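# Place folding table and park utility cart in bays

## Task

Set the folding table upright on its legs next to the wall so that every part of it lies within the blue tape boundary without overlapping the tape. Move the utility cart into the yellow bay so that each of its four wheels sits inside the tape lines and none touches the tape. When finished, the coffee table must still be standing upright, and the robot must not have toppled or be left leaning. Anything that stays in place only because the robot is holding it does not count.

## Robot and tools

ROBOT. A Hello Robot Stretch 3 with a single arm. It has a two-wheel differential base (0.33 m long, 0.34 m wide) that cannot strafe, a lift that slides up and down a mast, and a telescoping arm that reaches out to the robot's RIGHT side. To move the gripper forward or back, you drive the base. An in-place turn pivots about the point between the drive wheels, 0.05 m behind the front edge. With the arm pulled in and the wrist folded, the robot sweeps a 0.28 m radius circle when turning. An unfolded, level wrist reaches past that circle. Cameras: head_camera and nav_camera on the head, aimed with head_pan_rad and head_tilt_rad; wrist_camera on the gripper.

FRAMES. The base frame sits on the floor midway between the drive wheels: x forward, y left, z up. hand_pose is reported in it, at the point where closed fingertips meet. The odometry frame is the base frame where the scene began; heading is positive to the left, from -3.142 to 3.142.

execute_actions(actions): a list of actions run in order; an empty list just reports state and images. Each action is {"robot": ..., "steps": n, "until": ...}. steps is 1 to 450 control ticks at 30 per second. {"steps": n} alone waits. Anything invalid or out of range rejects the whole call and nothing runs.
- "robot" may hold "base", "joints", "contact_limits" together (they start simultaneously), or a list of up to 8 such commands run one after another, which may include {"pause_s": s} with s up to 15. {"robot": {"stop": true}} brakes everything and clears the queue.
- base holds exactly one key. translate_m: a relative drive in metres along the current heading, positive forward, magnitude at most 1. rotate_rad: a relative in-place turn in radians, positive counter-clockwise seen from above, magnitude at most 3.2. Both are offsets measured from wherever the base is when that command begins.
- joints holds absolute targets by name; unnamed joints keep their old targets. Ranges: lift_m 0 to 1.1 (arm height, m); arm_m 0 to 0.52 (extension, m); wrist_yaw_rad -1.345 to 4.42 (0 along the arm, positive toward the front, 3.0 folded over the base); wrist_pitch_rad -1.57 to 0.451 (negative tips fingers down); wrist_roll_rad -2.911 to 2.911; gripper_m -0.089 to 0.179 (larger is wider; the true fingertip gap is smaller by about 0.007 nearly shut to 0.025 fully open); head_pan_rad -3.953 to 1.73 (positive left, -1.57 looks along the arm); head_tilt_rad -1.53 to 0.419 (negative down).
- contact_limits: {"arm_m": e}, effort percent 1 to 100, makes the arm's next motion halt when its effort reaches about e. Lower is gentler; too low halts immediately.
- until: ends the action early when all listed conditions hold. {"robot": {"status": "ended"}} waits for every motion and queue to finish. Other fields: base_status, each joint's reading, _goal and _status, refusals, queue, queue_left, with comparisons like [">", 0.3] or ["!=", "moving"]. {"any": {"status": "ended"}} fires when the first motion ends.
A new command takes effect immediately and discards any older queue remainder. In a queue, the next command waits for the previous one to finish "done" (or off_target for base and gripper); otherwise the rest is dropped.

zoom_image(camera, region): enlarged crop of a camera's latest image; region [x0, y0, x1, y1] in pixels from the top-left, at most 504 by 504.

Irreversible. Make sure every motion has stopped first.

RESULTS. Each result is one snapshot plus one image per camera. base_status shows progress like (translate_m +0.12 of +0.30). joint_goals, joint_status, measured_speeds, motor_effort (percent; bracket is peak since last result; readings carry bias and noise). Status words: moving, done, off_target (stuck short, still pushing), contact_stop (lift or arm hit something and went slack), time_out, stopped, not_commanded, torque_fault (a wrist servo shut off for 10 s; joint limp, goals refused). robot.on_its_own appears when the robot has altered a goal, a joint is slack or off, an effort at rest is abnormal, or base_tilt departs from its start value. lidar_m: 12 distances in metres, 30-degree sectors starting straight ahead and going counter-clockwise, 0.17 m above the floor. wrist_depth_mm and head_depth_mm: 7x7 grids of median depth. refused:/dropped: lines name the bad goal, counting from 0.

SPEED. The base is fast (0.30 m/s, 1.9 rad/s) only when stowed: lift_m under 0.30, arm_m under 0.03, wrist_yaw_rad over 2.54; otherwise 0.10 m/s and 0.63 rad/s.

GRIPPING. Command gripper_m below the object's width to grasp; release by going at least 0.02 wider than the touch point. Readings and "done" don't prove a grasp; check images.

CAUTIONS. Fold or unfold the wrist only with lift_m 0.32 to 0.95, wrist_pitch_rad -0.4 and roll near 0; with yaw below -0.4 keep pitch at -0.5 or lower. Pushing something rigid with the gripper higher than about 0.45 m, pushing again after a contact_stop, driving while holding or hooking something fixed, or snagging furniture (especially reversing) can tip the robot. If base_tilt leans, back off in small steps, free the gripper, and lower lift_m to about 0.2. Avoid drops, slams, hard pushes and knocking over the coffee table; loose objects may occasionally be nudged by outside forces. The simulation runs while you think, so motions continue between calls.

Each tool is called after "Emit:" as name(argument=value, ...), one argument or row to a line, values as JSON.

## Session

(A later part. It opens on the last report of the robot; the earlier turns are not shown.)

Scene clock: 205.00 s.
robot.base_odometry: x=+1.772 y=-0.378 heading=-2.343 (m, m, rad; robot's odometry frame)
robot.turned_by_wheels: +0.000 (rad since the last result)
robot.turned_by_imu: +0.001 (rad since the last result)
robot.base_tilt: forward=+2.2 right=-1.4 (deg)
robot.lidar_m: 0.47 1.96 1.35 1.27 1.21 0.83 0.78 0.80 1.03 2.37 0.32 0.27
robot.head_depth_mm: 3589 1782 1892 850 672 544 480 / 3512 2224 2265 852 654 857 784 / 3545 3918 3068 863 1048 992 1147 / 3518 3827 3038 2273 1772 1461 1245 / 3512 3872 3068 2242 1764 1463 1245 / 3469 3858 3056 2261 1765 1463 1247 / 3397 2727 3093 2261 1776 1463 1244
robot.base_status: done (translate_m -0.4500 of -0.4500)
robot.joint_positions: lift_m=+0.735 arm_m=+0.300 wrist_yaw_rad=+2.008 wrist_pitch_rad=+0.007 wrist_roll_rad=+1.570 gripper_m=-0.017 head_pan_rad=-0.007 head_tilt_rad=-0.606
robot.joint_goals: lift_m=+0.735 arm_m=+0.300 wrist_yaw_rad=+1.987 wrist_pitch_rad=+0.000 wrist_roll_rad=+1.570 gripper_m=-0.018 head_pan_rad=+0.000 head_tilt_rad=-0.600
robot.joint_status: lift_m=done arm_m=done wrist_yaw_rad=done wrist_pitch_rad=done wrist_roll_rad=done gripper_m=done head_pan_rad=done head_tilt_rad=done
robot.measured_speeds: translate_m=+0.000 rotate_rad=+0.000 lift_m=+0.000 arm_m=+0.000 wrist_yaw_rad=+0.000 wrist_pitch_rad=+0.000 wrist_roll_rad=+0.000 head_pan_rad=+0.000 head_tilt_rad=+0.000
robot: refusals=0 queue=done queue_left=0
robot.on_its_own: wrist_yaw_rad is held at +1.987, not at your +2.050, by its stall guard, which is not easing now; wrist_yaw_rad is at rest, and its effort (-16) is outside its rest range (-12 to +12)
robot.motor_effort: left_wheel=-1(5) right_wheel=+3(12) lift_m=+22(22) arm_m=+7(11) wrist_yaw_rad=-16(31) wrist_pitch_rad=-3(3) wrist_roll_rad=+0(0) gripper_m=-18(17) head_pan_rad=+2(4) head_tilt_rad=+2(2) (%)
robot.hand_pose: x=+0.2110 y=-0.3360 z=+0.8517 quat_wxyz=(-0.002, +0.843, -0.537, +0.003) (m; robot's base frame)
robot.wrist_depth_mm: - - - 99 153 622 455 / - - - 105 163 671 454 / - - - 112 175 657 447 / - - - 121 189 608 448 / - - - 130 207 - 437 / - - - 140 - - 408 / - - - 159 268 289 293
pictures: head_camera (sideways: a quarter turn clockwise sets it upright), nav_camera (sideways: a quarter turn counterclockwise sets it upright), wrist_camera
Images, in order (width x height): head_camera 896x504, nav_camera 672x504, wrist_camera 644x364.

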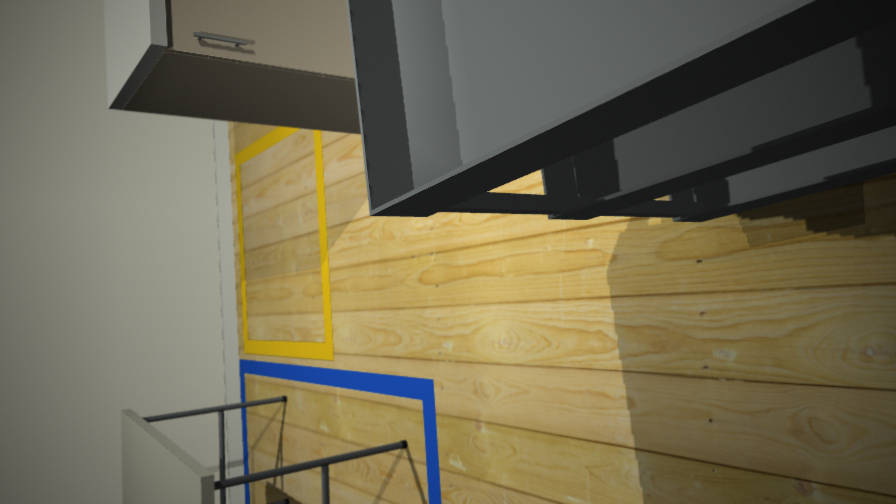

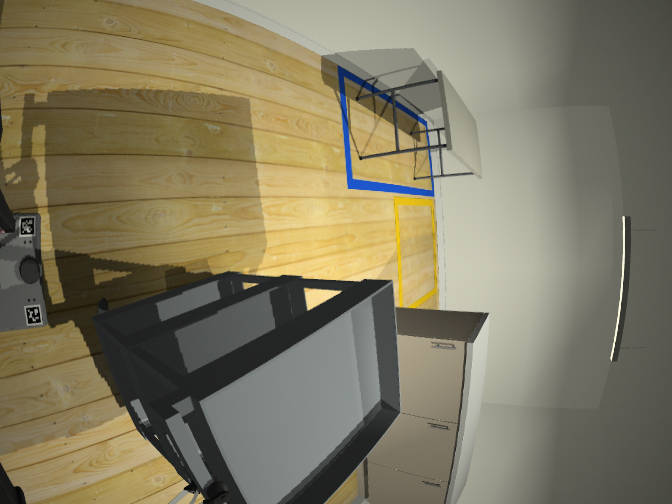

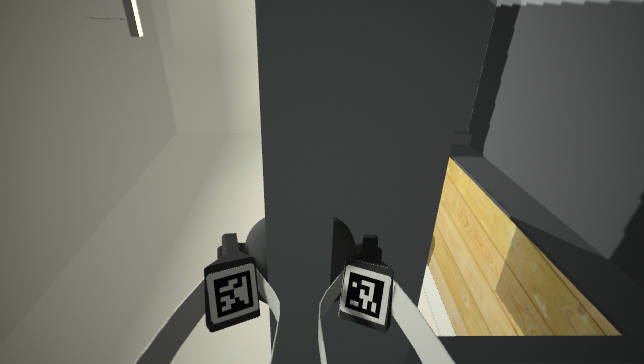

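Emit:
execute_actions(
  actions=[
    {"robot":[{"base":{"translate_m":0.2},"joints":{"arm_m":0.28}},{"base":{"translate_m":0.2},"joints":{"arm_m":0.245}},{"base":{"translate_m":0.15},"joints":{"arm_m":0.215}}],"steps":450,"until":{"robot":{"status":"ended"}}},
  ],
)

Scene clock: 214.00 s.
robot.base_odometry: x=+1.388 y=-0.771 heading=-2.344 (m, m, rad; robot's odometry frame)
robot.turned_by_wheels: +0.000 (rad since the last result)
robot.turned_by_imu: +0.004 (rad since the last result)
robot.base_tilt: forward=+2.2 right=-1.3 (deg)
robot.lidar_m: 2.77 1.71 1.39 1.31 1.34 1.41 1.33 1.36 1.76 0.54 0.34 0.31
robot.head_depth_mm: 3130 1607 1562 878 670 556 436 / 3071 3407 2877 2083 1759 1388 452 / 3048 3389 3053 2220 1758 1455 1240 / 3011 3343 3072 2229 1762 1453 1241 / 2955 3314 3075 2244 1761 1458 1247 / 2995 3302 3102 2254 1779 1471 1245 / 2976 3093 2952 2257 1780 1469 1246
robot.base_status: done (translate_m +0.1500 of +0.1500)
robot.joint_positions: lift_m=+0.735 arm_m=+0.215 wrist_yaw_rad=+2.061 wrist_pitch_rad=+0.009 wrist_roll_rad=+1.570 gripper_m=-0.017 head_pan_rad=-0.007 head_tilt_rad=-0.606
robot.joint_goals: lift_m=+0.735 arm_m=+0.215 wrist_yaw_rad=+2.068 wrist_pitch_rad=+0.000 wrist_roll_rad=+1.570 gripper_m=-0.018 head_pan_rad=+0.000 head_tilt_rad=-0.600
robot.joint_status: lift_m=done arm_m=done wrist_yaw_rad=done wrist_pitch_rad=done wrist_roll_rad=done gripper_m=done head_pan_rad=done head_tilt_rad=done
robot.measured_speeds: translate_m=+0.000 rotate_rad=+0.000 lift_m=+0.000 arm_m=+0.000 wrist_yaw_rad=+0.000 wrist_pitch_rad=+0.000 wrist_roll_rad=+0.000 head_pan_rad=+0.000 head_tilt_rad=+0.000
robot: refusals=0 queue=done queue_left=0
robot.motor_effort: left_wheel=-2(5) right_wheel=+2(31) lift_m=+22(23) arm_m=-2(10) wrist_yaw_rad=+5(24) wrist_pitch_rad=-4(4) wrist_roll_rad=+1(0) gripper_m=-17(18) head_pan_rad=+2(3) head_tilt_rad=+2(1) (%)
robot.hand_pose: x=+0.2049 y=-0.2393 z=+0.8521 quat_wxyz=(-0.003, +0.858, -0.514, +0.003) (m; robot's base frame)
robot.wrist_depth_mm: - - - - 103 103 434 / - - - - 121 125 450 / - - 53 51 145 - 414 / - - 71 64 182 - 391 / - - - 86 304 315 318 / - - - 131 - - - / - - - - - - -
pictures: head_camera (sideways: a quarter turn clockwise sets it upright), nav_camera (sideways: a quarter turn counterclockwise sets it upright), wrist_camera
Images, in order (width x height): head_camera 896x504, nav_camera 672x504, wrist_camera 644x364.

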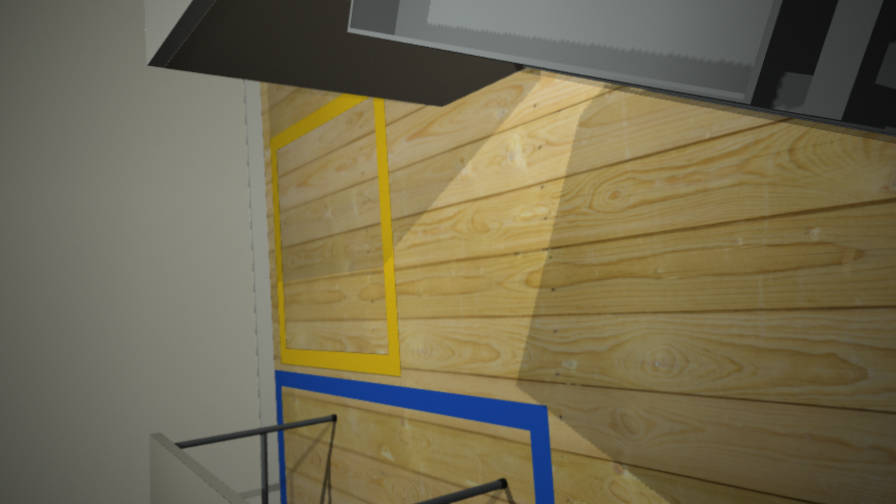

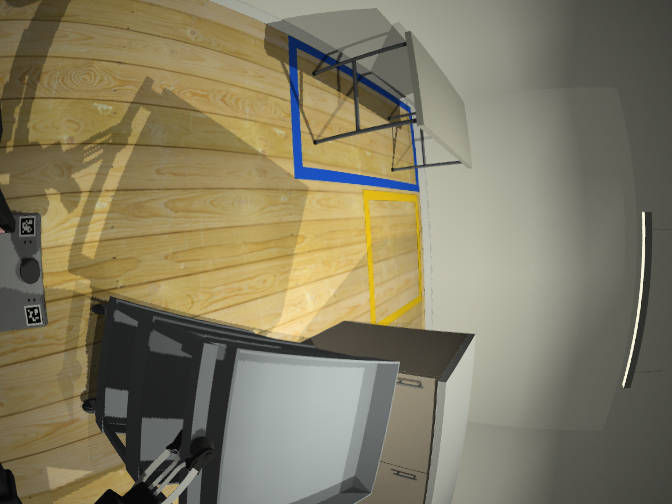

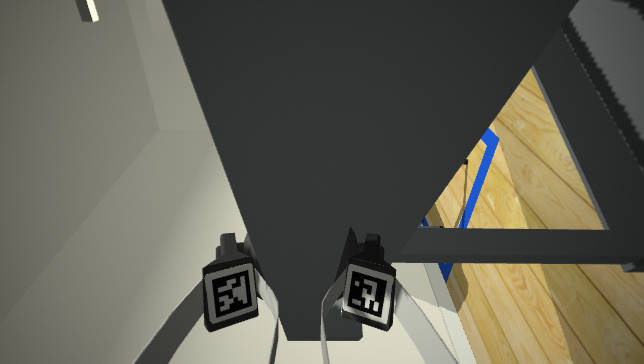

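Emit:
execute_actions(
  actions=[
    {"robot":[{"base":{"translate_m":-0.55}},{"joints":{"arm_m":0.36}},{"joints":{"gripper_m":0.08}},{"joints":{"arm_m":0.42,"wrist_yaw_rad":2.05,"head_pan_rad":-0.5,"head_tilt_rad":-0.9}},{"joints":{"gripper_m":-0.018}}],"steps":450,"until":{"robot":{"status":"ended"}}},
  ],
)

Scene clock: 227.43 s.
robot.base_odometry: x=+1.772 y=-0.377 heading=-2.343 (m, m, rad; robot's odometry frame)
robot.turned_by_wheels: +0.000 (rad since the last result)
robot.turned_by_imu: +0.002 (rad since the last result)
robot.base_tilt: forward=+2.2 right=-1.3 (deg)
robot.lidar_m: 0.49 1.95 1.35 1.27 1.20 0.83 0.78 0.80 1.04 2.39 0.28 0.29
robot.head_depth_mm: 2502 801 723 616 542 1252 1128 / 2272 825 725 618 491 1194 1130 / 2074 859 724 618 562 819 1128 / 1901 884 727 618 881 1130 1127 / 1805 884 731 643 952 1240 1129 / 1774 853 732 1014 1355 1265 1140 / 2098 822 772 1578 1431 1268 1136
robot.base_status: done (translate_m -0.5500 of -0.5500)
robot.joint_positions: lift_m=+0.735 arm_m=+0.420 wrist_yaw_rad=+2.054 wrist_pitch_rad=+0.008 wrist_roll_rad=+1.570 gripper_m=-0.017 head_pan_rad=-0.493 head_tilt_rad=-0.888
robot.joint_goals: lift_m=+0.735 arm_m=+0.420 wrist_yaw_rad=+2.050 wrist_pitch_rad=+0.000 wrist_roll_rad=+1.570 gripper_m=-0.018 head_pan_rad=-0.500 head_tilt_rad=-0.900
robot.joint_status: lift_m=done arm_m=done wrist_yaw_rad=done wrist_pitch_rad=done wrist_roll_rad=done gripper_m=done head_pan_rad=done head_tilt_rad=done
robot.measured_speeds: translate_m=+0.000 rotate_rad=+0.000 lift_m=+0.000 arm_m=+0.000 wrist_yaw_rad=+0.000 wrist_pitch_rad=+0.000 wrist_roll_rad=+0.000 head_pan_rad=+0.000 head_tilt_rad=+0.000
robot: refusals=0 queue=done queue_left=0
robot.motor_effort: left_wheel=+1(4) right_wheel=-8(17) lift_m=+22(23) arm_m=+5(10) wrist_yaw_rad=-3(26) wrist_pitch_rad=-3(8) wrist_roll_rad=+0(0) gripper_m=-28(92) head_pan_rad=-3(29) head_tilt_rad=-5(21) (%)
robot.hand_pose: x=+0.2057 y=-0.4455 z=+0.8518 quat_wxyz=(-0.003, +0.856, -0.517, +0.003) (m; robot's base frame)
robot.wrist_depth_mm: - - - 116 171 669 451 / - - - 123 181 660 451 / - - - 130 191 643 452 / - - - 140 206 660 445 / - - - 147 222 611 448 / - - - 156 - - 444 / - - - 174 260 - 420
pictures: head_camera (sideways: a quarter turn clockwise sets it upright), nav_camera (sideways: a quarter turn counterclockwise sets it upright), wrist_camera
Images, in order (width x height): head_camera 896x504, nav_camera 672x504, wrist_camera 644x364.

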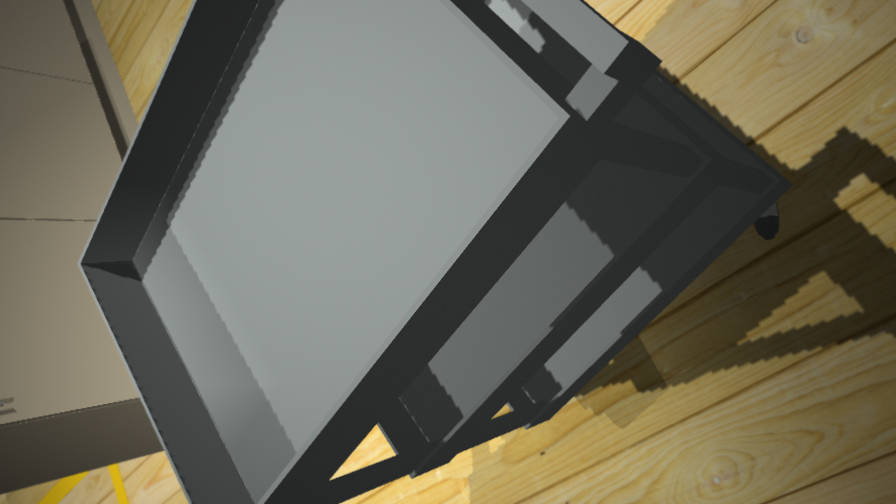

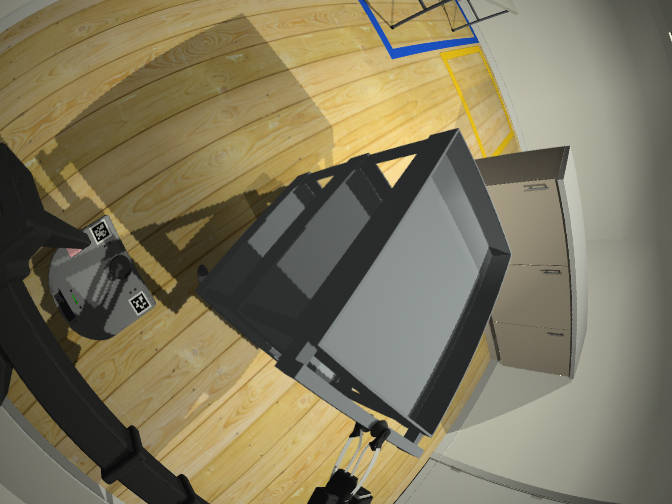

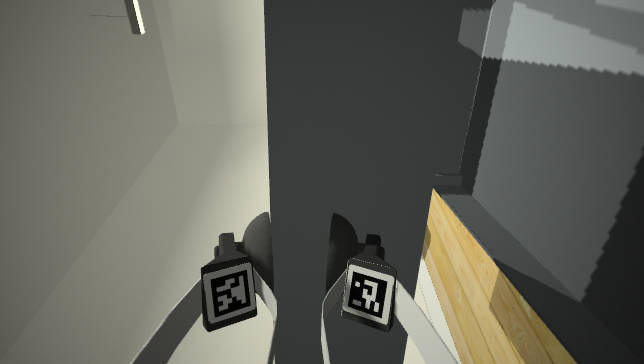

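Emit:
execute_actions(
  actions=[
    {"robot":[{"base":{"translate_m":0.15},"joints":{"arm_m":0.385,"head_pan_rad":-0.3,"head_tilt_rad":-0.75}},{"base":{"translate_m":0.15},"joints":{"arm_m":0.345}}],"steps":450,"until":{"robot":{"status":"ended"}}},
  ],
)

Scene clock: 234.23 s.
robot.base_odometry: x=+1.562 y=-0.592 heading=-2.343 (m, m, rad; robot's odometry frame)
robot.turned_by_wheels: +0.000 (rad since the last result)
robot.turned_by_imu: +0.001 (rad since the last result)
robot.base_tilt: forward=+2.2 right=-1.4 (deg)
robot.lidar_m: 0.35 1.94 1.37 1.29 1.32 1.15 1.08 1.10 1.43 2.45 0.30 0.23
robot.head_depth_mm: 1607 1847 816 702 587 499 1107 / 1567 1721 869 704 591 507 433 / 1496 1597 876 706 589 487 663 / 1538 1670 881 707 591 825 1032 / 3302 2952 868 710 919 1159 1172 / 3372 3073 848 776 1281 1335 1176 / 3222 3096 2189 1875 1553 1337 1182
robot.base_status: done (translate_m +0.1500 of +0.1500)
robot.joint_positions: lift_m=+0.735 arm_m=+0.345 wrist_yaw_rad=+2.069 wrist_pitch_rad=+0.007 wrist_roll_rad=+1.570 gripper_m=-0.017 head_pan_rad=-0.307 head_tilt_rad=-0.754
robot.joint_goals: lift_m=+0.735 arm_m=+0.345 wrist_yaw_rad=+2.050 wrist_pitch_rad=+0.000 wrist_roll_rad=+1.570 gripper_m=-0.018 head_pan_rad=-0.300 head_tilt_rad=-0.750
robot.joint_status: lift_m=done arm_m=done wrist_yaw_rad=done wrist_pitch_rad=done wrist_roll_rad=done gripper_m=done head_pan_rad=done head_tilt_rad=done
robot.measured_speeds: translate_m=+0.000 rotate_rad=+0.000 lift_m=+0.000 arm_m=+0.000 wrist_yaw_rad=+0.000 wrist_pitch_rad=+0.000 wrist_roll_rad=+0.000 head_pan_rad=+0.000 head_tilt_rad=+0.000
robot: refusals=0 queue=done queue_left=0
robot.on_its_own: wrist_yaw_rad is at rest, and its effort (-15) is outside its rest range (-12 to +12)
robot.motor_effort: left_wheel=-2(9) right_wheel=+3(38) lift_m=+22(22) arm_m=-3(10) wrist_yaw_rad=-15(17) wrist_pitch_rad=-2(3) wrist_roll_rad=+0(1) gripper_m=-18(21) head_pan_rad=+2(18) head_tilt_rad=+1(12) (%)
robot.hand_pose: x=+0.2039 y=-0.3677 z=+0.8515 quat_wxyz=(-0.002, +0.860, -0.511, +0.002) (m; robot's base frame)
robot.wrist_depth_mm: - - - 112 167 658 453 / - - - 119 177 670 448 / - - - 127 189 658 448 / - - - 137 203 652 444 / - - - 145 224 620 445 / - - - 155 - - 446 / - - - 174 - - 411
pictures: head_camera (sideways: a quarter turn clockwise sets it upright), nav_camera (sideways: a quarter turn counterclockwise sets it upright), wrist_camera
Images, in order (width x height): head_camera 896x504, nav_camera 672x504, wrist_camera 644x364.

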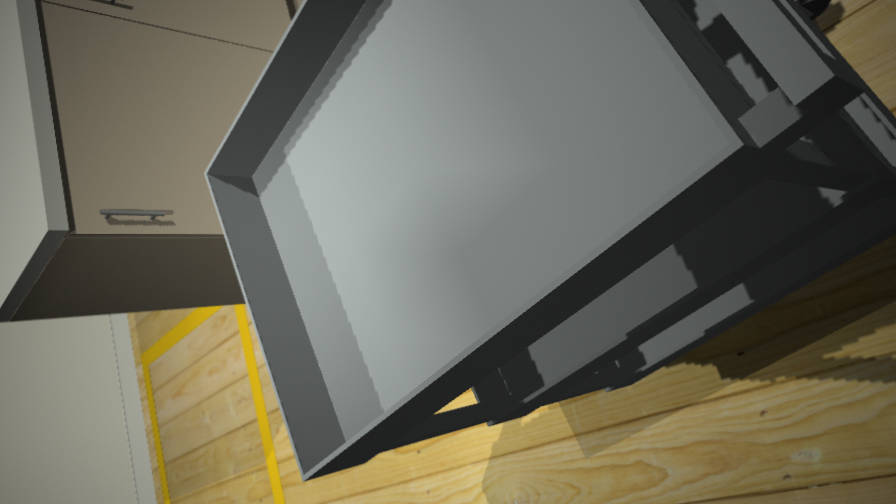

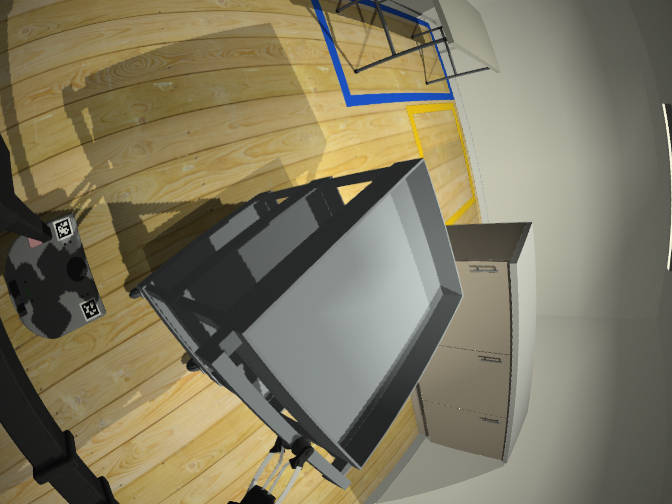

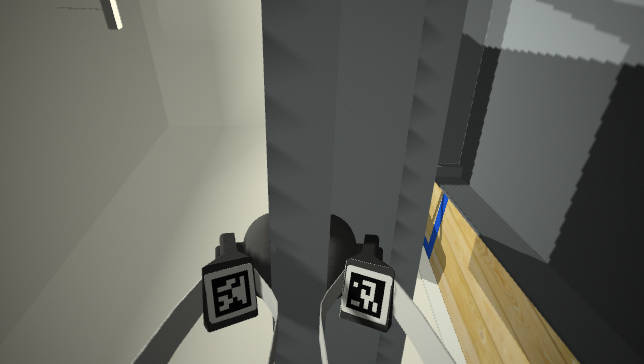

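Emit:
execute_actions(
  actions=[
    {"robot":[{"base":{"translate_m":0.15},"joints":{"arm_m":0.285}},{"base":{"translate_m":0.15},"joints":{"arm_m":0.225}}],"steps":450,"until":{"robot":{"status":"ended"}}},
  ],
)

Scene clock: 239.47 s.
robot.base_odometry: x=+1.353 y=-0.807 heading=-2.343 (m, m, rad; robot's odometry frame)
robot.turned_by_wheels: +0.000 (rad since the last result)
robot.turned_by_imu: +0.002 (rad since the last result)
robot.base_tilt: forward=+2.2 right=-1.3 (deg)
robot.lidar_m: 0.21 1.65 1.39 1.31 1.34 1.46 1.38 1.41 1.83 2.43 0.35 0.22
robot.head_depth_mm: 1346 1461 1654 702 589 531 1106 / 1284 1385 818 704 589 463 1027 / 1299 1331 875 704 589 493 687 / 1503 1560 880 709 592 508 397 / 3171 3099 883 711 592 508 603 / 3050 3122 853 711 607 1255 1167 / 2954 3118 844 754 1528 1341 1181
robot.base_status: done (translate_m +0.1500 of +0.1500)
robot.joint_positions: lift_m=+0.735 arm_m=+0.225 wrist_yaw_rad=+2.067 wrist_pitch_rad=+0.007 wrist_roll_rad=+1.570 gripper_m=-0.017 head_pan_rad=-0.307 head_tilt_rad=-0.754
robot.joint_goals: lift_m=+0.735 arm_m=+0.225 wrist_yaw_rad=+2.050 wrist_pitch_rad=+0.000 wrist_roll_rad=+1.570 gripper_m=-0.018 head_pan_rad=-0.300 head_tilt_rad=-0.750
robot.joint_status: lift_m=done arm_m=done wrist_yaw_rad=done wrist_pitch_rad=done wrist_roll_rad=done gripper_m=done head_pan_rad=done head_tilt_rad=done
robot.measured_speeds: translate_m=+0.000 rotate_rad=+0.000 lift_m=+0.000 arm_m=+0.000 wrist_yaw_rad=+0.000 wrist_pitch_rad=+0.000 wrist_roll_rad=+0.000 head_pan_rad=+0.000 head_tilt_rad=+0.000
robot: refusals=0 queue=done queue_left=0
robot.on_its_own: wrist_yaw_rad is at rest, and its effort (-13) is outside its rest range (-12 to +12)
robot.motor_effort: left_wheel=-1(5) right_wheel=+2(30) lift_m=+22(22) arm_m=-3(10) wrist_yaw_rad=-13(19) wrist_pitch_rad=-3(3) wrist_roll_rad=+0(1) gripper_m=-18(18) head_pan_rad=+3(3) head_tilt_rad=+1(1) (%)
robot.hand_pose: x=+0.2041 y=-0.2480 z=+0.8515 quat_wxyz=(-0.002, +0.859, -0.512, +0.002) (m; robot's base frame)
robot.wrist_depth_mm: - - - 105 159 620 451 / - - - 112 171 655 450 / - - - 120 184 654 449 / - - - 134 203 649 447 / - - - 144 228 594 447 / - - - 155 - - 439 / - - - 181 - - 398
pictures: head_camera (sideways: a quarter turn clockwise sets it upright), nav_camera (sideways: a quarter turn counterclockwise sets it upright), wrist_camera
Images, in order (width x height): head_camera 896x504, nav_camera 672x504, wrist_camera 644x364.

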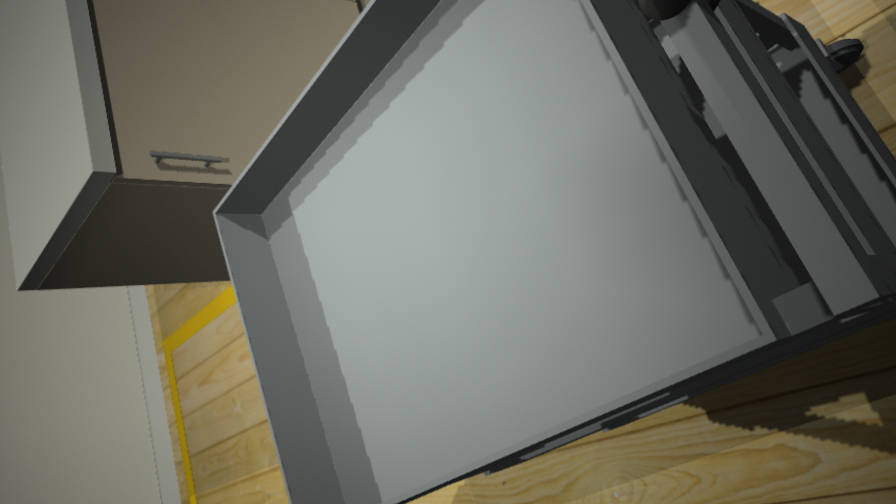

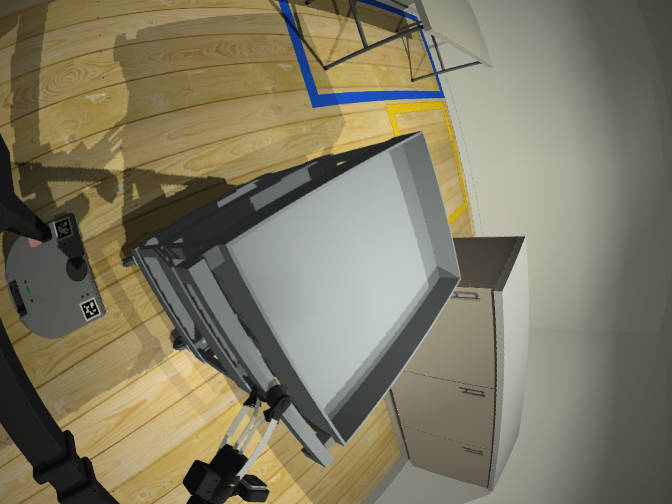

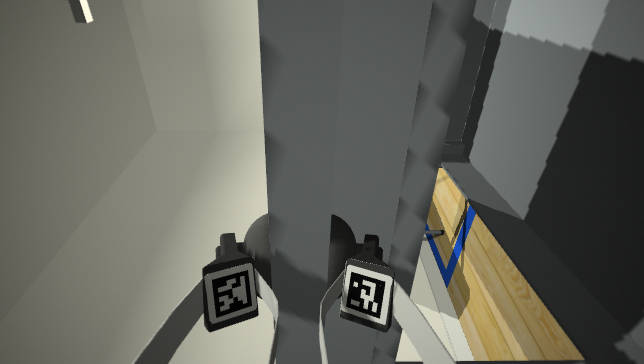

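Emit:
execute_actions(
  actions=[
    {"robot":[{"joints":{"arm_m":0.17}},{"joints":{"gripper_m":0.08}},{"joints":{"arm_m":0.135,"wrist_yaw_rad":2.05}},{"joints":{"gripper_m":-0.018}},{"base":{"translate_m":0.25},"joints":{"arm_m":0.125,"head_pan_rad":-0.15}}],"steps":450,"until":{"robot":{"status":"ended"}}},
  ],
)

Scene clock: 248.80 s.
robot.base_odometry: x=+1.178 y=-0.986 heading=-2.344 (m, m, rad; robot's odometry frame)
robot.turned_by_wheels: +0.000 (rad since the last result)
robot.turned_by_imu: +0.003 (rad since the last result)
robot.base_tilt: forward=+2.2 right=-1.4 (deg)
robot.lidar_m: 0.21 1.44 1.41 1.33 1.36 1.73 1.63 1.66 2.15 2.41 0.37 0.24
robot.head_depth_mm: 1277 1108 1145 702 587 470 1013 / 1378 1357 844 704 590 482 750 / 2978 3060 878 705 590 509 674 / 2915 3068 882 707 592 509 455 / 2837 3034 868 708 592 510 390 / 2749 2991 855 711 594 519 1130 / 2721 2933 856 1767 1566 1343 1173
robot.base_status: done (translate_m +0.2500 of +0.2500)
robot.joint_positions: lift_m=+0.735 arm_m=+0.125 wrist_yaw_rad=+2.105 wrist_pitch_rad=+0.006 wrist_roll_rad=+1.570 gripper_m=-0.017 head_pan_rad=-0.157 head_tilt_rad=-0.754
robot.joint_goals: lift_m=+0.735 arm_m=+0.125 wrist_yaw_rad=+2.093 wrist_pitch_rad=+0.000 wrist_roll_rad=+1.570 gripper_m=-0.018 head_pan_rad=-0.150 head_tilt_rad=-0.750
robot.joint_status: lift_m=done arm_m=done wrist_yaw_rad=done wrist_pitch_rad=done wrist_roll_rad=done gripper_m=done head_pan_rad=done head_tilt_rad=done
robot.measured_speeds: translate_m=+0.000 rotate_rad=+0.000 lift_m=+0.000 arm_m=+0.000 wrist_yaw_rad=+0.000 wrist_pitch_rad=+0.000 wrist_roll_rad=+0.000 head_pan_rad=+0.000 head_tilt_rad=+0.000
robot: refusals=0 queue=done queue_left=0
robot.on_its_own: wrist_yaw_rad is held at +2.093, not at your +2.050, by its stall guard, which is not easing now
robot.motor_effort: left_wheel=-1(4) right_wheel=+5(20) lift_m=+22(23) arm_m=-3(11) wrist_yaw_rad=-10(26) wrist_pitch_rad=-2(8) wrist_roll_rad=+1(1) gripper_m=-19(92) head_pan_rad=+3(16) head_tilt_rad=+1(2) (%)
robot.hand_pose: x=+0.1992 y=-0.1395 z=+0.8512 quat_wxyz=(-0.002, +0.869, -0.495, +0.002) (m; robot's base frame)
robot.wrist_depth_mm: - - - 96 151 624 451 / - - - 104 164 664 453 / - - - 113 177 665 449 / - - - 124 198 596 444 / - - - 136 220 - 441 / - - - 149 - - 408 / - - - 178 299 308 312
pictures: head_camera (sideways: a quarter turn clockwise sets it upright), nav_camera (sideways: a quarter turn counterclockwise sets it upright), wrist_camera
Images, in order (width x height): head_camera 896x504, nav_camera 672x504, wrist_camera 644x364.

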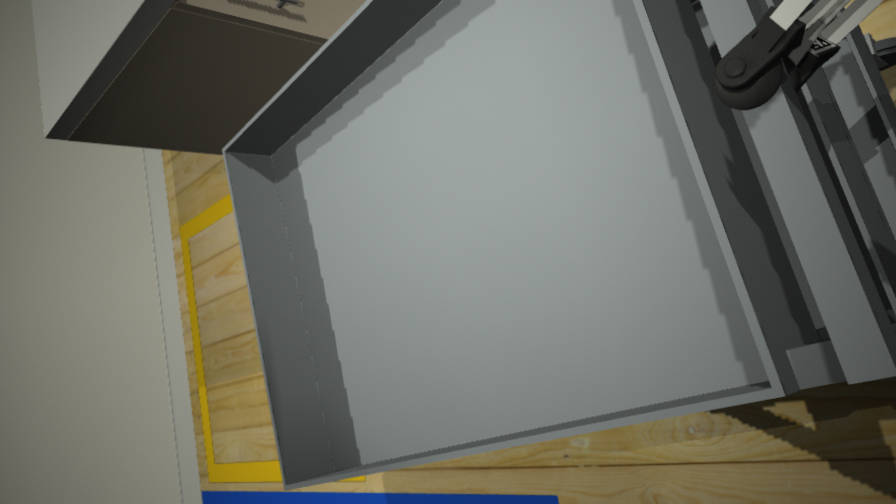

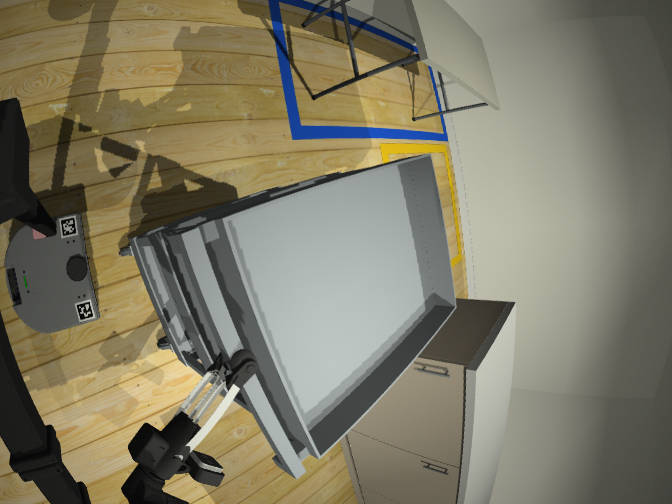

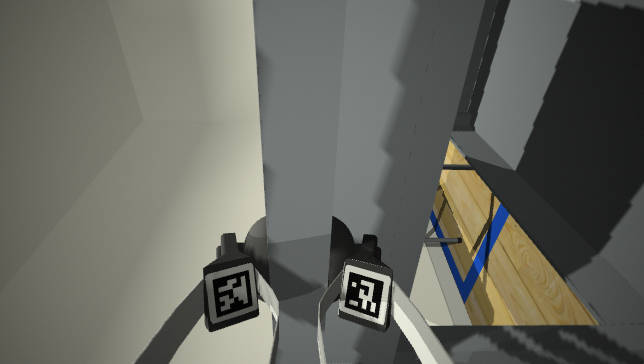

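Emit:
execute_actions(
  actions=[
    {"robot":[{"joints":{"arm_m":0.03}},{"base":{"translate_m":0.25}}],"steps":450,"until":{"robot":{"status":"ended"}}},
  ],
)

Scene clock: 255.00 s.
robot.base_odometry: x=+1.004 y=-1.165 heading=-2.343 (m, m, rad; robot's odometry frame)
robot.turned_by_wheels: +0.000 (rad since the last result)
robot.turned_by_imu: +0.003 (rad since the last result)
robot.base_tilt: forward=+2.2 right=-1.4 (deg)
robot.lidar_m: 0.22 0.22 1.44 1.35 1.38 1.79 1.88 1.92 2.50 2.41 1.04 0.26
robot.head_depth_mm: 2713 1073 1149 1162 575 543 1168 / 2752 1364 1444 666 590 473 969 / 2732 2931 2311 705 592 477 704 / 2679 2922 850 708 591 501 665 / 2589 2840 883 710 592 509 390 / 2572 2807 858 713 594 508 409 / 2501 2764 850 712 595 511 428
robot.base_status: done (translate_m +0.2500 of +0.2500)
robot.joint_positions: lift_m=+0.735 arm_m=+0.030 wrist_yaw_rad=+2.121 wrist_pitch_rad=+0.006 wrist_roll_rad=+1.570 gripper_m=-0.017 head_pan_rad=-0.157 head_tilt_rad=-0.754
robot.joint_goals: lift_m=+0.735 arm_m=+0.030 wrist_yaw_rad=+2.129 wrist_pitch_rad=+0.000 wrist_roll_rad=+1.570 gripper_m=-0.018 head_pan_rad=-0.150 head_tilt_rad=-0.750
robot.joint_status: lift_m=done arm_m=done wrist_yaw_rad=done wrist_pitch_rad=done wrist_roll_rad=done gripper_m=done head_pan_rad=done head_tilt_rad=done
robot.measured_speeds: translate_m=+0.000 rotate_rad=+0.000 lift_m=+0.000 arm_m=+0.000 wrist_yaw_rad=+0.000 wrist_pitch_rad=+0.000 wrist_roll_rad=+0.000 head_pan_rad=+0.000 head_tilt_rad=+0.000
robot: refusals=0 queue=done queue_left=0
robot.on_its_own: wrist_yaw_rad is held at +2.129, not at your +2.050, by its stall guard, which is not easing now
robot.motor_effort: left_wheel=-1(5) right_wheel=+1(15) lift_m=+22(22) arm_m=-3(12) wrist_yaw_rad=+6(24) wrist_pitch_rad=-2(2) wrist_roll_rad=+0(1) gripper_m=-18(17) head_pan_rad=+3(3) head_tilt_rad=+1(1) (%)
robot.hand_pose: x=+0.1971 y=-0.0410 z=+0.8513 quat_wxyz=(-0.002, +0.873, -0.488, +0.002) (m; robot's base frame)
robot.wrist_depth_mm: - - - 105 161 618 458 / - - - 112 170 660 448 / - - - 120 182 652 449 / - - - 130 198 613 450 / - - - 138 214 589 445 / - - - 148 - - 405 / - - - 167 294 - 378
pictures: head_camera (sideways: a quarter turn clockwise sets it upright), nav_camera (sideways: a quarter turn counterclockwise sets it upright), wrist_camera
Images, in order (width x height): head_camera 896x504, nav_camera 672x504, wrist_camera 644x364.

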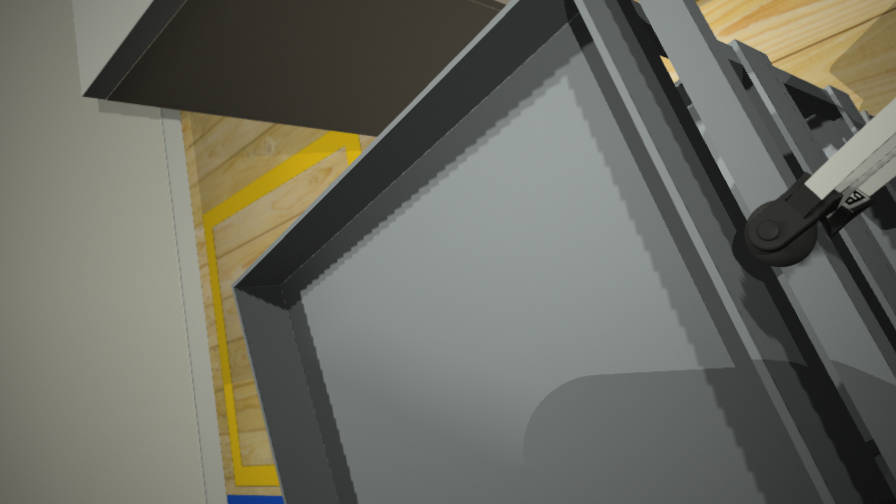

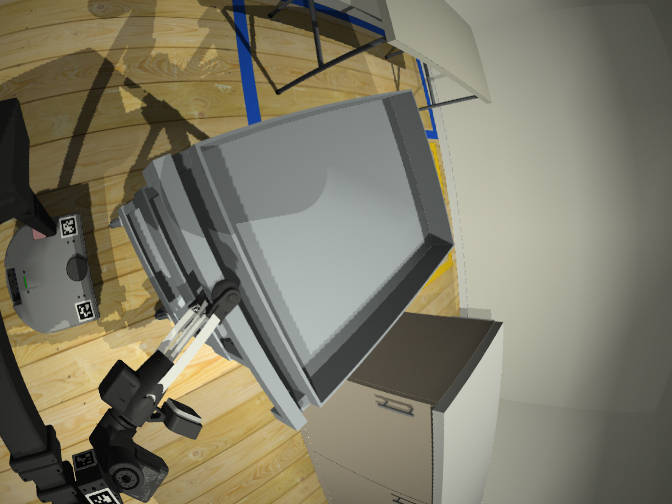

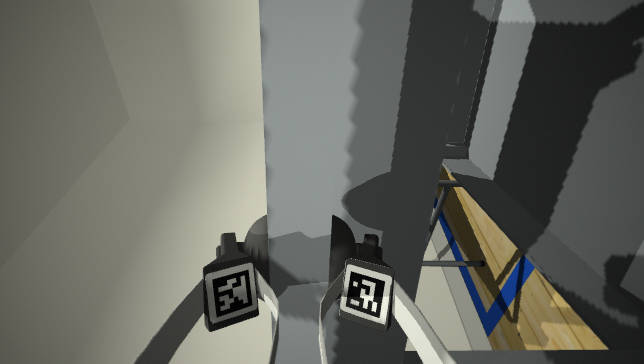

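Emit:
execute_actions(
  actions=[
    {"robot":[{"base":{"translate_m":-0.45},"joints":{"arm_m":0.08,"head_pan_rad":0}}],"steps":450,"until":{"robot":{"status":"ended"}}},
  ],
)

Scene clock: 260.90 s.
robot.base_odometry: x=+1.318 y=-0.843 heading=-2.343 (m, m, rad; robot's odometry frame)
robot.turned_by_wheels: +0.000 (rad since the last result)
robot.turned_by_imu: +0.000 (rad since the last result)
robot.base_tilt: forward=+2.3 right=-1.4 (deg)
robot.lidar_m: 0.21 0.21 1.40 1.32 1.35 1.52 1.43 1.46 1.89 2.42 0.43 0.25
robot.head_depth_mm: 1506 1547 817 704 589 485 - / 3108 3064 845 704 589 489 715 / 3065 3103 881 705 590 508 403 / 3035 3089 878 706 591 508 396 / 2976 3082 857 710 592 509 406 / 2960 3131 855 709 593 531 1132 / 2811 3084 2179 1827 1563 1344 1173
robot.base_status: done (translate_m -0.4500 of -0.4500)
robot.joint_positions: lift_m=+0.735 arm_m=+0.080 wrist_yaw_rad=+2.022 wrist_pitch_rad=+0.008 wrist_roll_rad=+1.570 gripper_m=-0.017 head_pan_rad=-0.007 head_tilt_rad=-0.754
robot.joint_goals: lift_m=+0.735 arm_m=+0.080 wrist_yaw_rad=+2.036 wrist_pitch_rad=+0.000 wrist_roll_rad=+1.570 gripper_m=-0.018 head_pan_rad=+0.000 head_tilt_rad=-0.750
robot.joint_status: lift_m=done arm_m=done wrist_yaw_rad=done wrist_pitch_rad=done wrist_roll_rad=done gripper_m=done head_pan_rad=done head_tilt_rad=done
robot.measured_speeds: translate_m=+0.000 rotate_rad=+0.000 lift_m=+0.000 arm_m=+0.000 wrist_yaw_rad=+0.000 wrist_pitch_rad=+0.000 wrist_roll_rad=+0.000 head_pan_rad=+0.000 head_tilt_rad=+0.000
robot: refusals=0 queue=done queue_left=0
robot.motor_effort: left_wheel=-2(6) right_wheel=+0(13) lift_m=+22(23) arm_m=+2(9) wrist_yaw_rad=+11(24) wrist_pitch_rad=-3(3) wrist_roll_rad=+0(0) gripper_m=-18(18) head_pan_rad=+4(15) head_tilt_rad=+1(1) (%)
robot.hand_pose: x=+0.2094 y=-0.1130 z=+0.8517 quat_wxyz=(-0.003, +0.847, -0.531, +0.002) (m; robot's base frame)
robot.wrist_depth_mm: - - - 113 168 664 449 / - - - 119 177 674 454 / - - - 125 187 660 447 / - - - 134 198 650 449 / - - - 140 213 610 443 / - - - 148 - - 429 / - - - 163 247 - 393
pictures: head_camera (sideways: a quarter turn clockwise sets it upright), nav_camera (sideways: a quarter turn counterclockwise sets it upright), wrist_camera
Images, in order (width x height): head_camera 896x504, nav_camera 672x504, wrist_camera 644x364.

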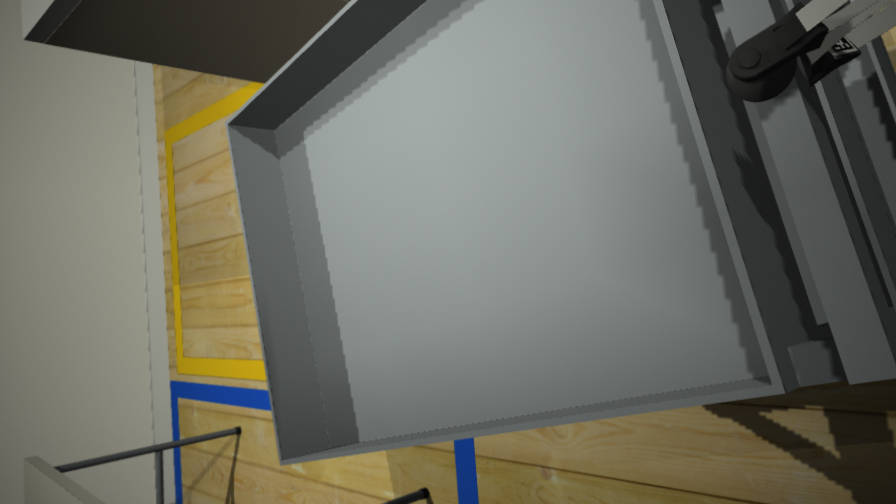

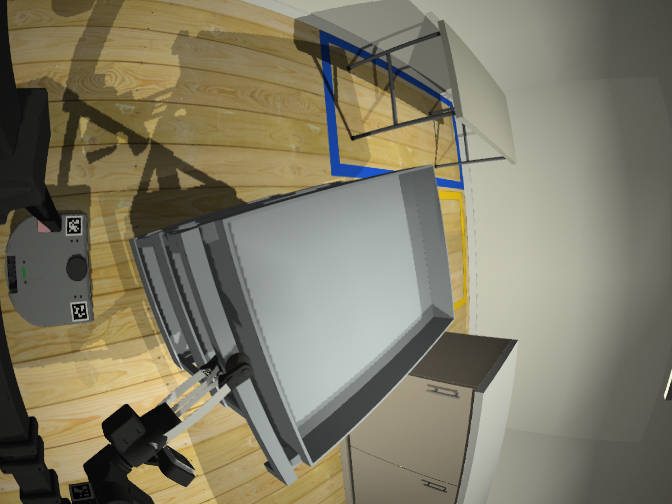

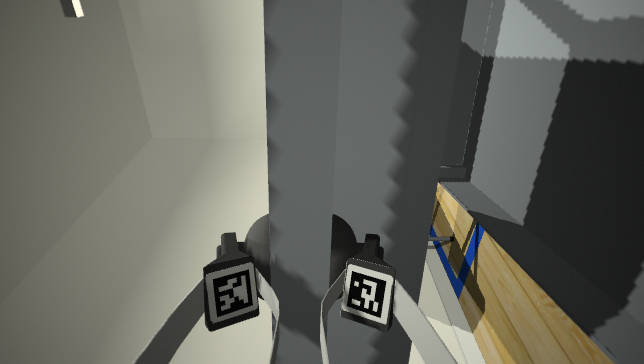

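Emit:
execute_actions(
  actions=[
    {"robot":[{"joints":{"arm_m":0.0}},{"base":{"translate_m":-0.4},"joints":{"wrist_yaw_rad":1.85}}],"steps":450,"until":{"robot":{"status":"ended"}}},
  ],
)

Scene clock: 268.17 s.
robot.base_odometry: x=+1.597 y=-0.556 heading=-2.343 (m, m, rad; robot's odometry frame)
robot.turned_by_wheels: +0.000 (rad since the last result)
robot.turned_by_imu: -0.001 (rad since the last result)
robot.base_tilt: forward=+2.2 right=-1.4 (deg)
robot.lidar_m: 0.26 0.26 1.37 1.29 1.31 1.09 1.03 1.06 1.37 2.46 2.36 0.29
robot.head_depth_mm: 1575 1654 810 702 589 488 927 / 3390 2010 850 701 589 469 864 / 3396 3056 878 707 589 468 779 / 3397 3064 880 707 591 469 753 / 3357 3105 881 711 592 475 699 / 3376 3049 877 710 596 476 619 / 2818 3104 2198 1794 1496 1292 1136
robot.base_status: done (translate_m -0.4000 of -0.4000)
robot.joint_positions: lift_m=+0.735 arm_m=+0.000 wrist_yaw_rad=+1.866 wrist_pitch_rad=+0.008 wrist_roll_rad=+1.570 gripper_m=-0.017 head_pan_rad=-0.007 head_tilt_rad=-0.754
robot.joint_goals: lift_m=+0.735 arm_m=+0.000 wrist_yaw_rad=+1.850 wrist_pitch_rad=+0.000 wrist_roll_rad=+1.570 gripper_m=-0.018 head_pan_rad=+0.000 head_tilt_rad=-0.750
robot.joint_status: lift_m=done arm_m=done wrist_yaw_rad=done wrist_pitch_rad=done wrist_roll_rad=done gripper_m=done head_pan_rad=done head_tilt_rad=done
robot.measured_speeds: translate_m=+0.000 rotate_rad=+0.000 lift_m=+0.000 arm_m=+0.000 wrist_yaw_rad=+0.000 wrist_pitch_rad=+0.000 wrist_roll_rad=+0.000 head_pan_rad=+0.000 head_tilt_rad=+0.000
robot: refusals=0 queue=done queue_left=0
robot.motor_effort: left_wheel=+0(8) right_wheel=-4(14) lift_m=+23(22) arm_m=+2(10) wrist_yaw_rad=-12(34) wrist_pitch_rad=-3(3) wrist_roll_rad=+1(0) gripper_m=-18(18) head_pan_rad=+3(4) head_tilt_rad=+1(1) (%)
robot.hand_pose: x=+0.2240 y=-0.0703 z=+0.8519 quat_wxyz=(-0.003, +0.803, -0.596, +0.003) (m; robot's base frame)
robot.wrist_depth_mm: - - - 126 183 667 457 / - - - 132 191 652 449 / - - - 139 200 659 448 / - - - 145 211 662 446 / - - - 151 224 615 451 / - - - 158 - - 440 / - - - 171 250 - 401
pictures: head_camera (sideways: a quarter turn clockwise sets it upright), nav_camera (sideways: a quarter turn counterclockwise sets it upright), wrist_camera
Images, in order (width x height): head_camera 896x504, nav_camera 672x504, wrist_camera 644x364.

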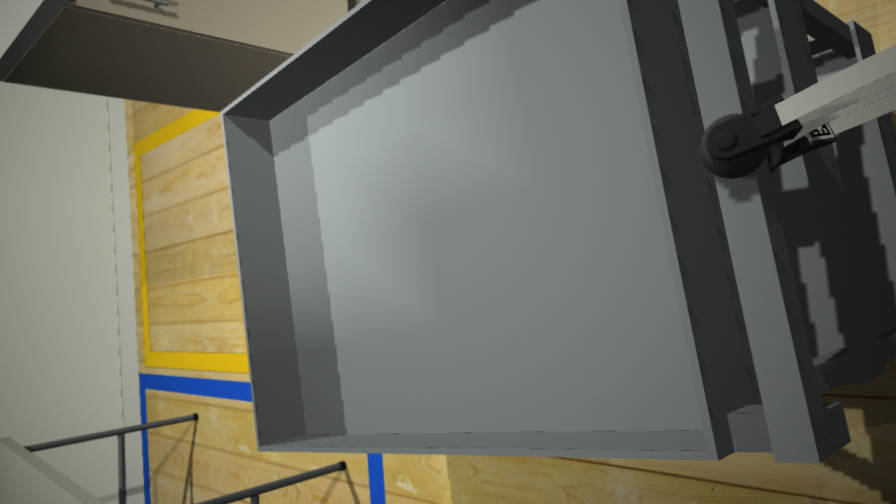

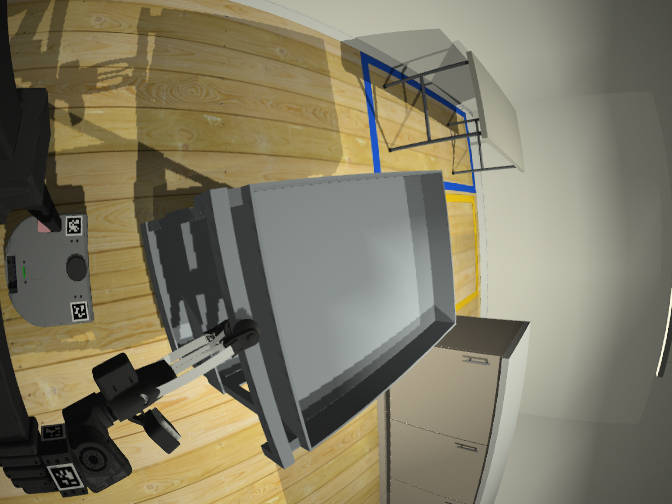

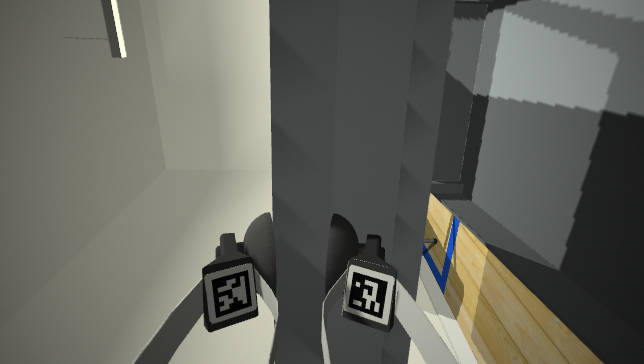

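Emit:
execute_actions(
  actions=[
    {"robot":[{"joints":{"gripper_m":0.11}},{"base":{"translate_m":-0.2}},{"base":{"rotate_rad":-0.88},"joints":{"wrist_yaw_rad":1.75}},{"base":{"translate_m":-0.25}},{"base":{"rotate_rad":0.94}},{"base":{"translate_m":0.25},"joints":{"arm_m":0.19,"head_pan_rad":-0.3}}],"steps":450,"until":{"robot":{"status":"ended"}}},
    {"steps":300,"until":{"robot":{"status":"ended"}}},
  ],
)

Scene clock: 286.87 s.
robot.base_odometry: x=+1.822 y=-0.622 heading=-2.283 (m, m, rad; robot's odometry frame)
robot.turned_by_wheels: +0.060 (rad since the last result)
robot.turned_by_imu: +0.064 (rad since the last result)
robot.base_tilt: forward=+2.2 right=-1.4 (deg)
robot.lidar_m: 0.37 1.55 1.12 1.07 1.10 0.98 0.94 0.97 1.31 2.68 0.53 0.36
robot.head_depth_mm: 1664 1921 845 704 912 1152 1165 / 1632 1739 876 705 576 1062 1169 / 1917 1060 879 706 547 874 1128 / 3634 1062 880 707 555 795 1110 / 3551 3051 882 729 1005 1282 1172 / 3474 3084 924 1724 1553 1344 1169 / 3337 3074 2329 1857 1574 1342 1173
robot.base_status: done (translate_m +0.2500 of +0.2500)
robot.joint_positions: lift_m=+0.735 arm_m=+0.190 wrist_yaw_rad=+1.752 wrist_pitch_rad=-0.017 wrist_roll_rad=+1.570 gripper_m=+0.110 head_pan_rad=-0.293 head_tilt_rad=-0.754
robot.joint_goals: lift_m=+0.735 arm_m=+0.190 wrist_yaw_rad=+1.750 wrist_pitch_rad=+0.000 wrist_roll_rad=+1.570 gripper_m=+0.110 head_pan_rad=-0.300 head_tilt_rad=-0.750
robot.joint_status: lift_m=done arm_m=done wrist_yaw_rad=done wrist_pitch_rad=done wrist_roll_rad=done gripper_m=done head_pan_rad=done head_tilt_rad=done
robot.measured_speeds: translate_m=+0.000 rotate_rad=+0.000 lift_m=+0.000 arm_m=+0.000 wrist_yaw_rad=+0.000 wrist_pitch_rad=+0.000 wrist_roll_rad=+0.000 head_pan_rad=+0.000 head_tilt_rad=+0.000
robot: refusals=0 queue=done queue_left=0
robot.motor_effort: left_wheel=-2(5) right_wheel=+2(9) lift_m=+22(22) arm_m=+5(4) wrist_yaw_rad=-2(11) wrist_pitch_rad=+8(8) wrist_roll_rad=+0(0) gripper_m=+0(82) head_pan_rad=-3(22) head_tilt_rad=+1(1) (%)
robot.hand_pose: x=+0.2302 y=-0.2886 z=+0.8453 quat_wxyz=(+0.007, +0.768, -0.640, -0.005) (m; robot's base frame)
robot.wrist_depth_mm: - - - 262 848 629 433 / - - - 272 891 624 433 / - - - 282 935 619 435 / - - - 293 926 631 431 / - - - 307 - 577 430 / - - - 318 - 510 378 / - - - 329 354 - 360
pictures: head_camera (sideways: a quarter turn clockwise sets it upright), nav_camera (sideways: a quarter turn counterclockwise sets it upright), wrist_camera
Images, in order (width x height): head_camera 896x504, nav_camera 672x504, wrist_camera 644x364.

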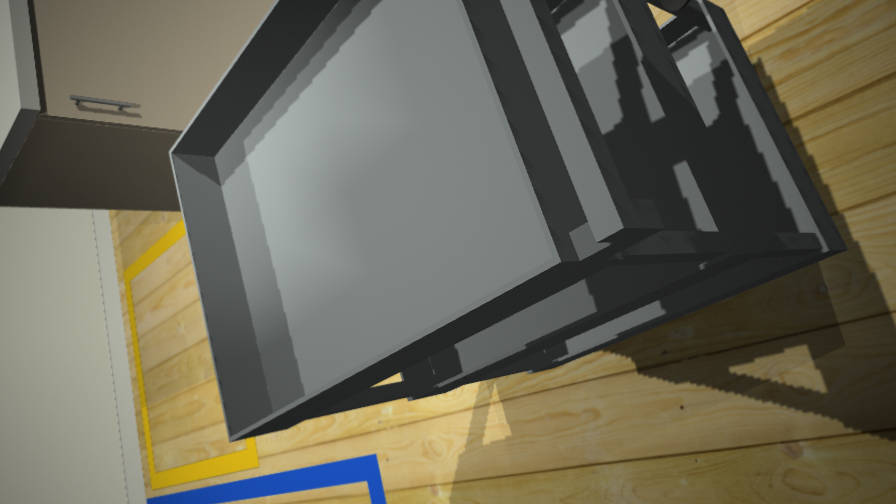

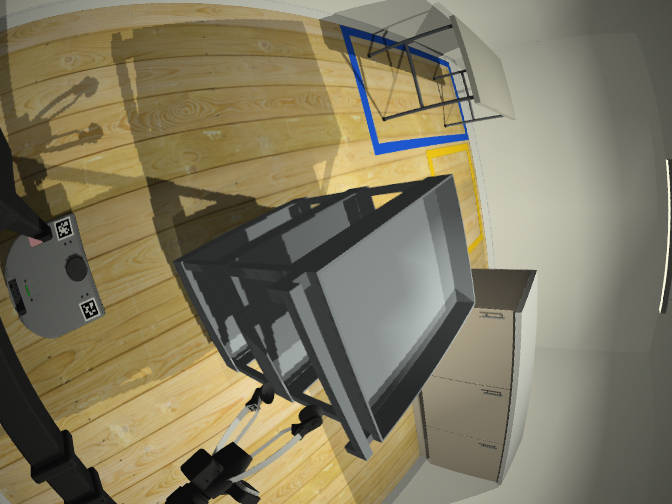

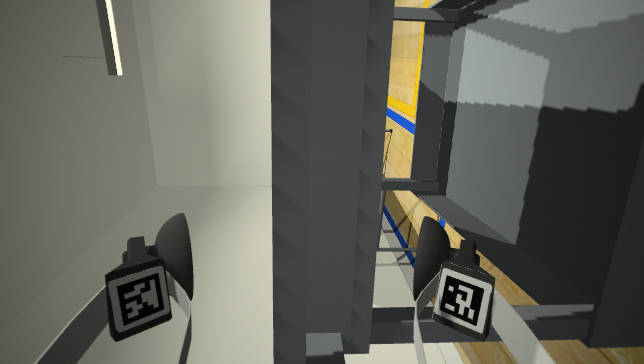

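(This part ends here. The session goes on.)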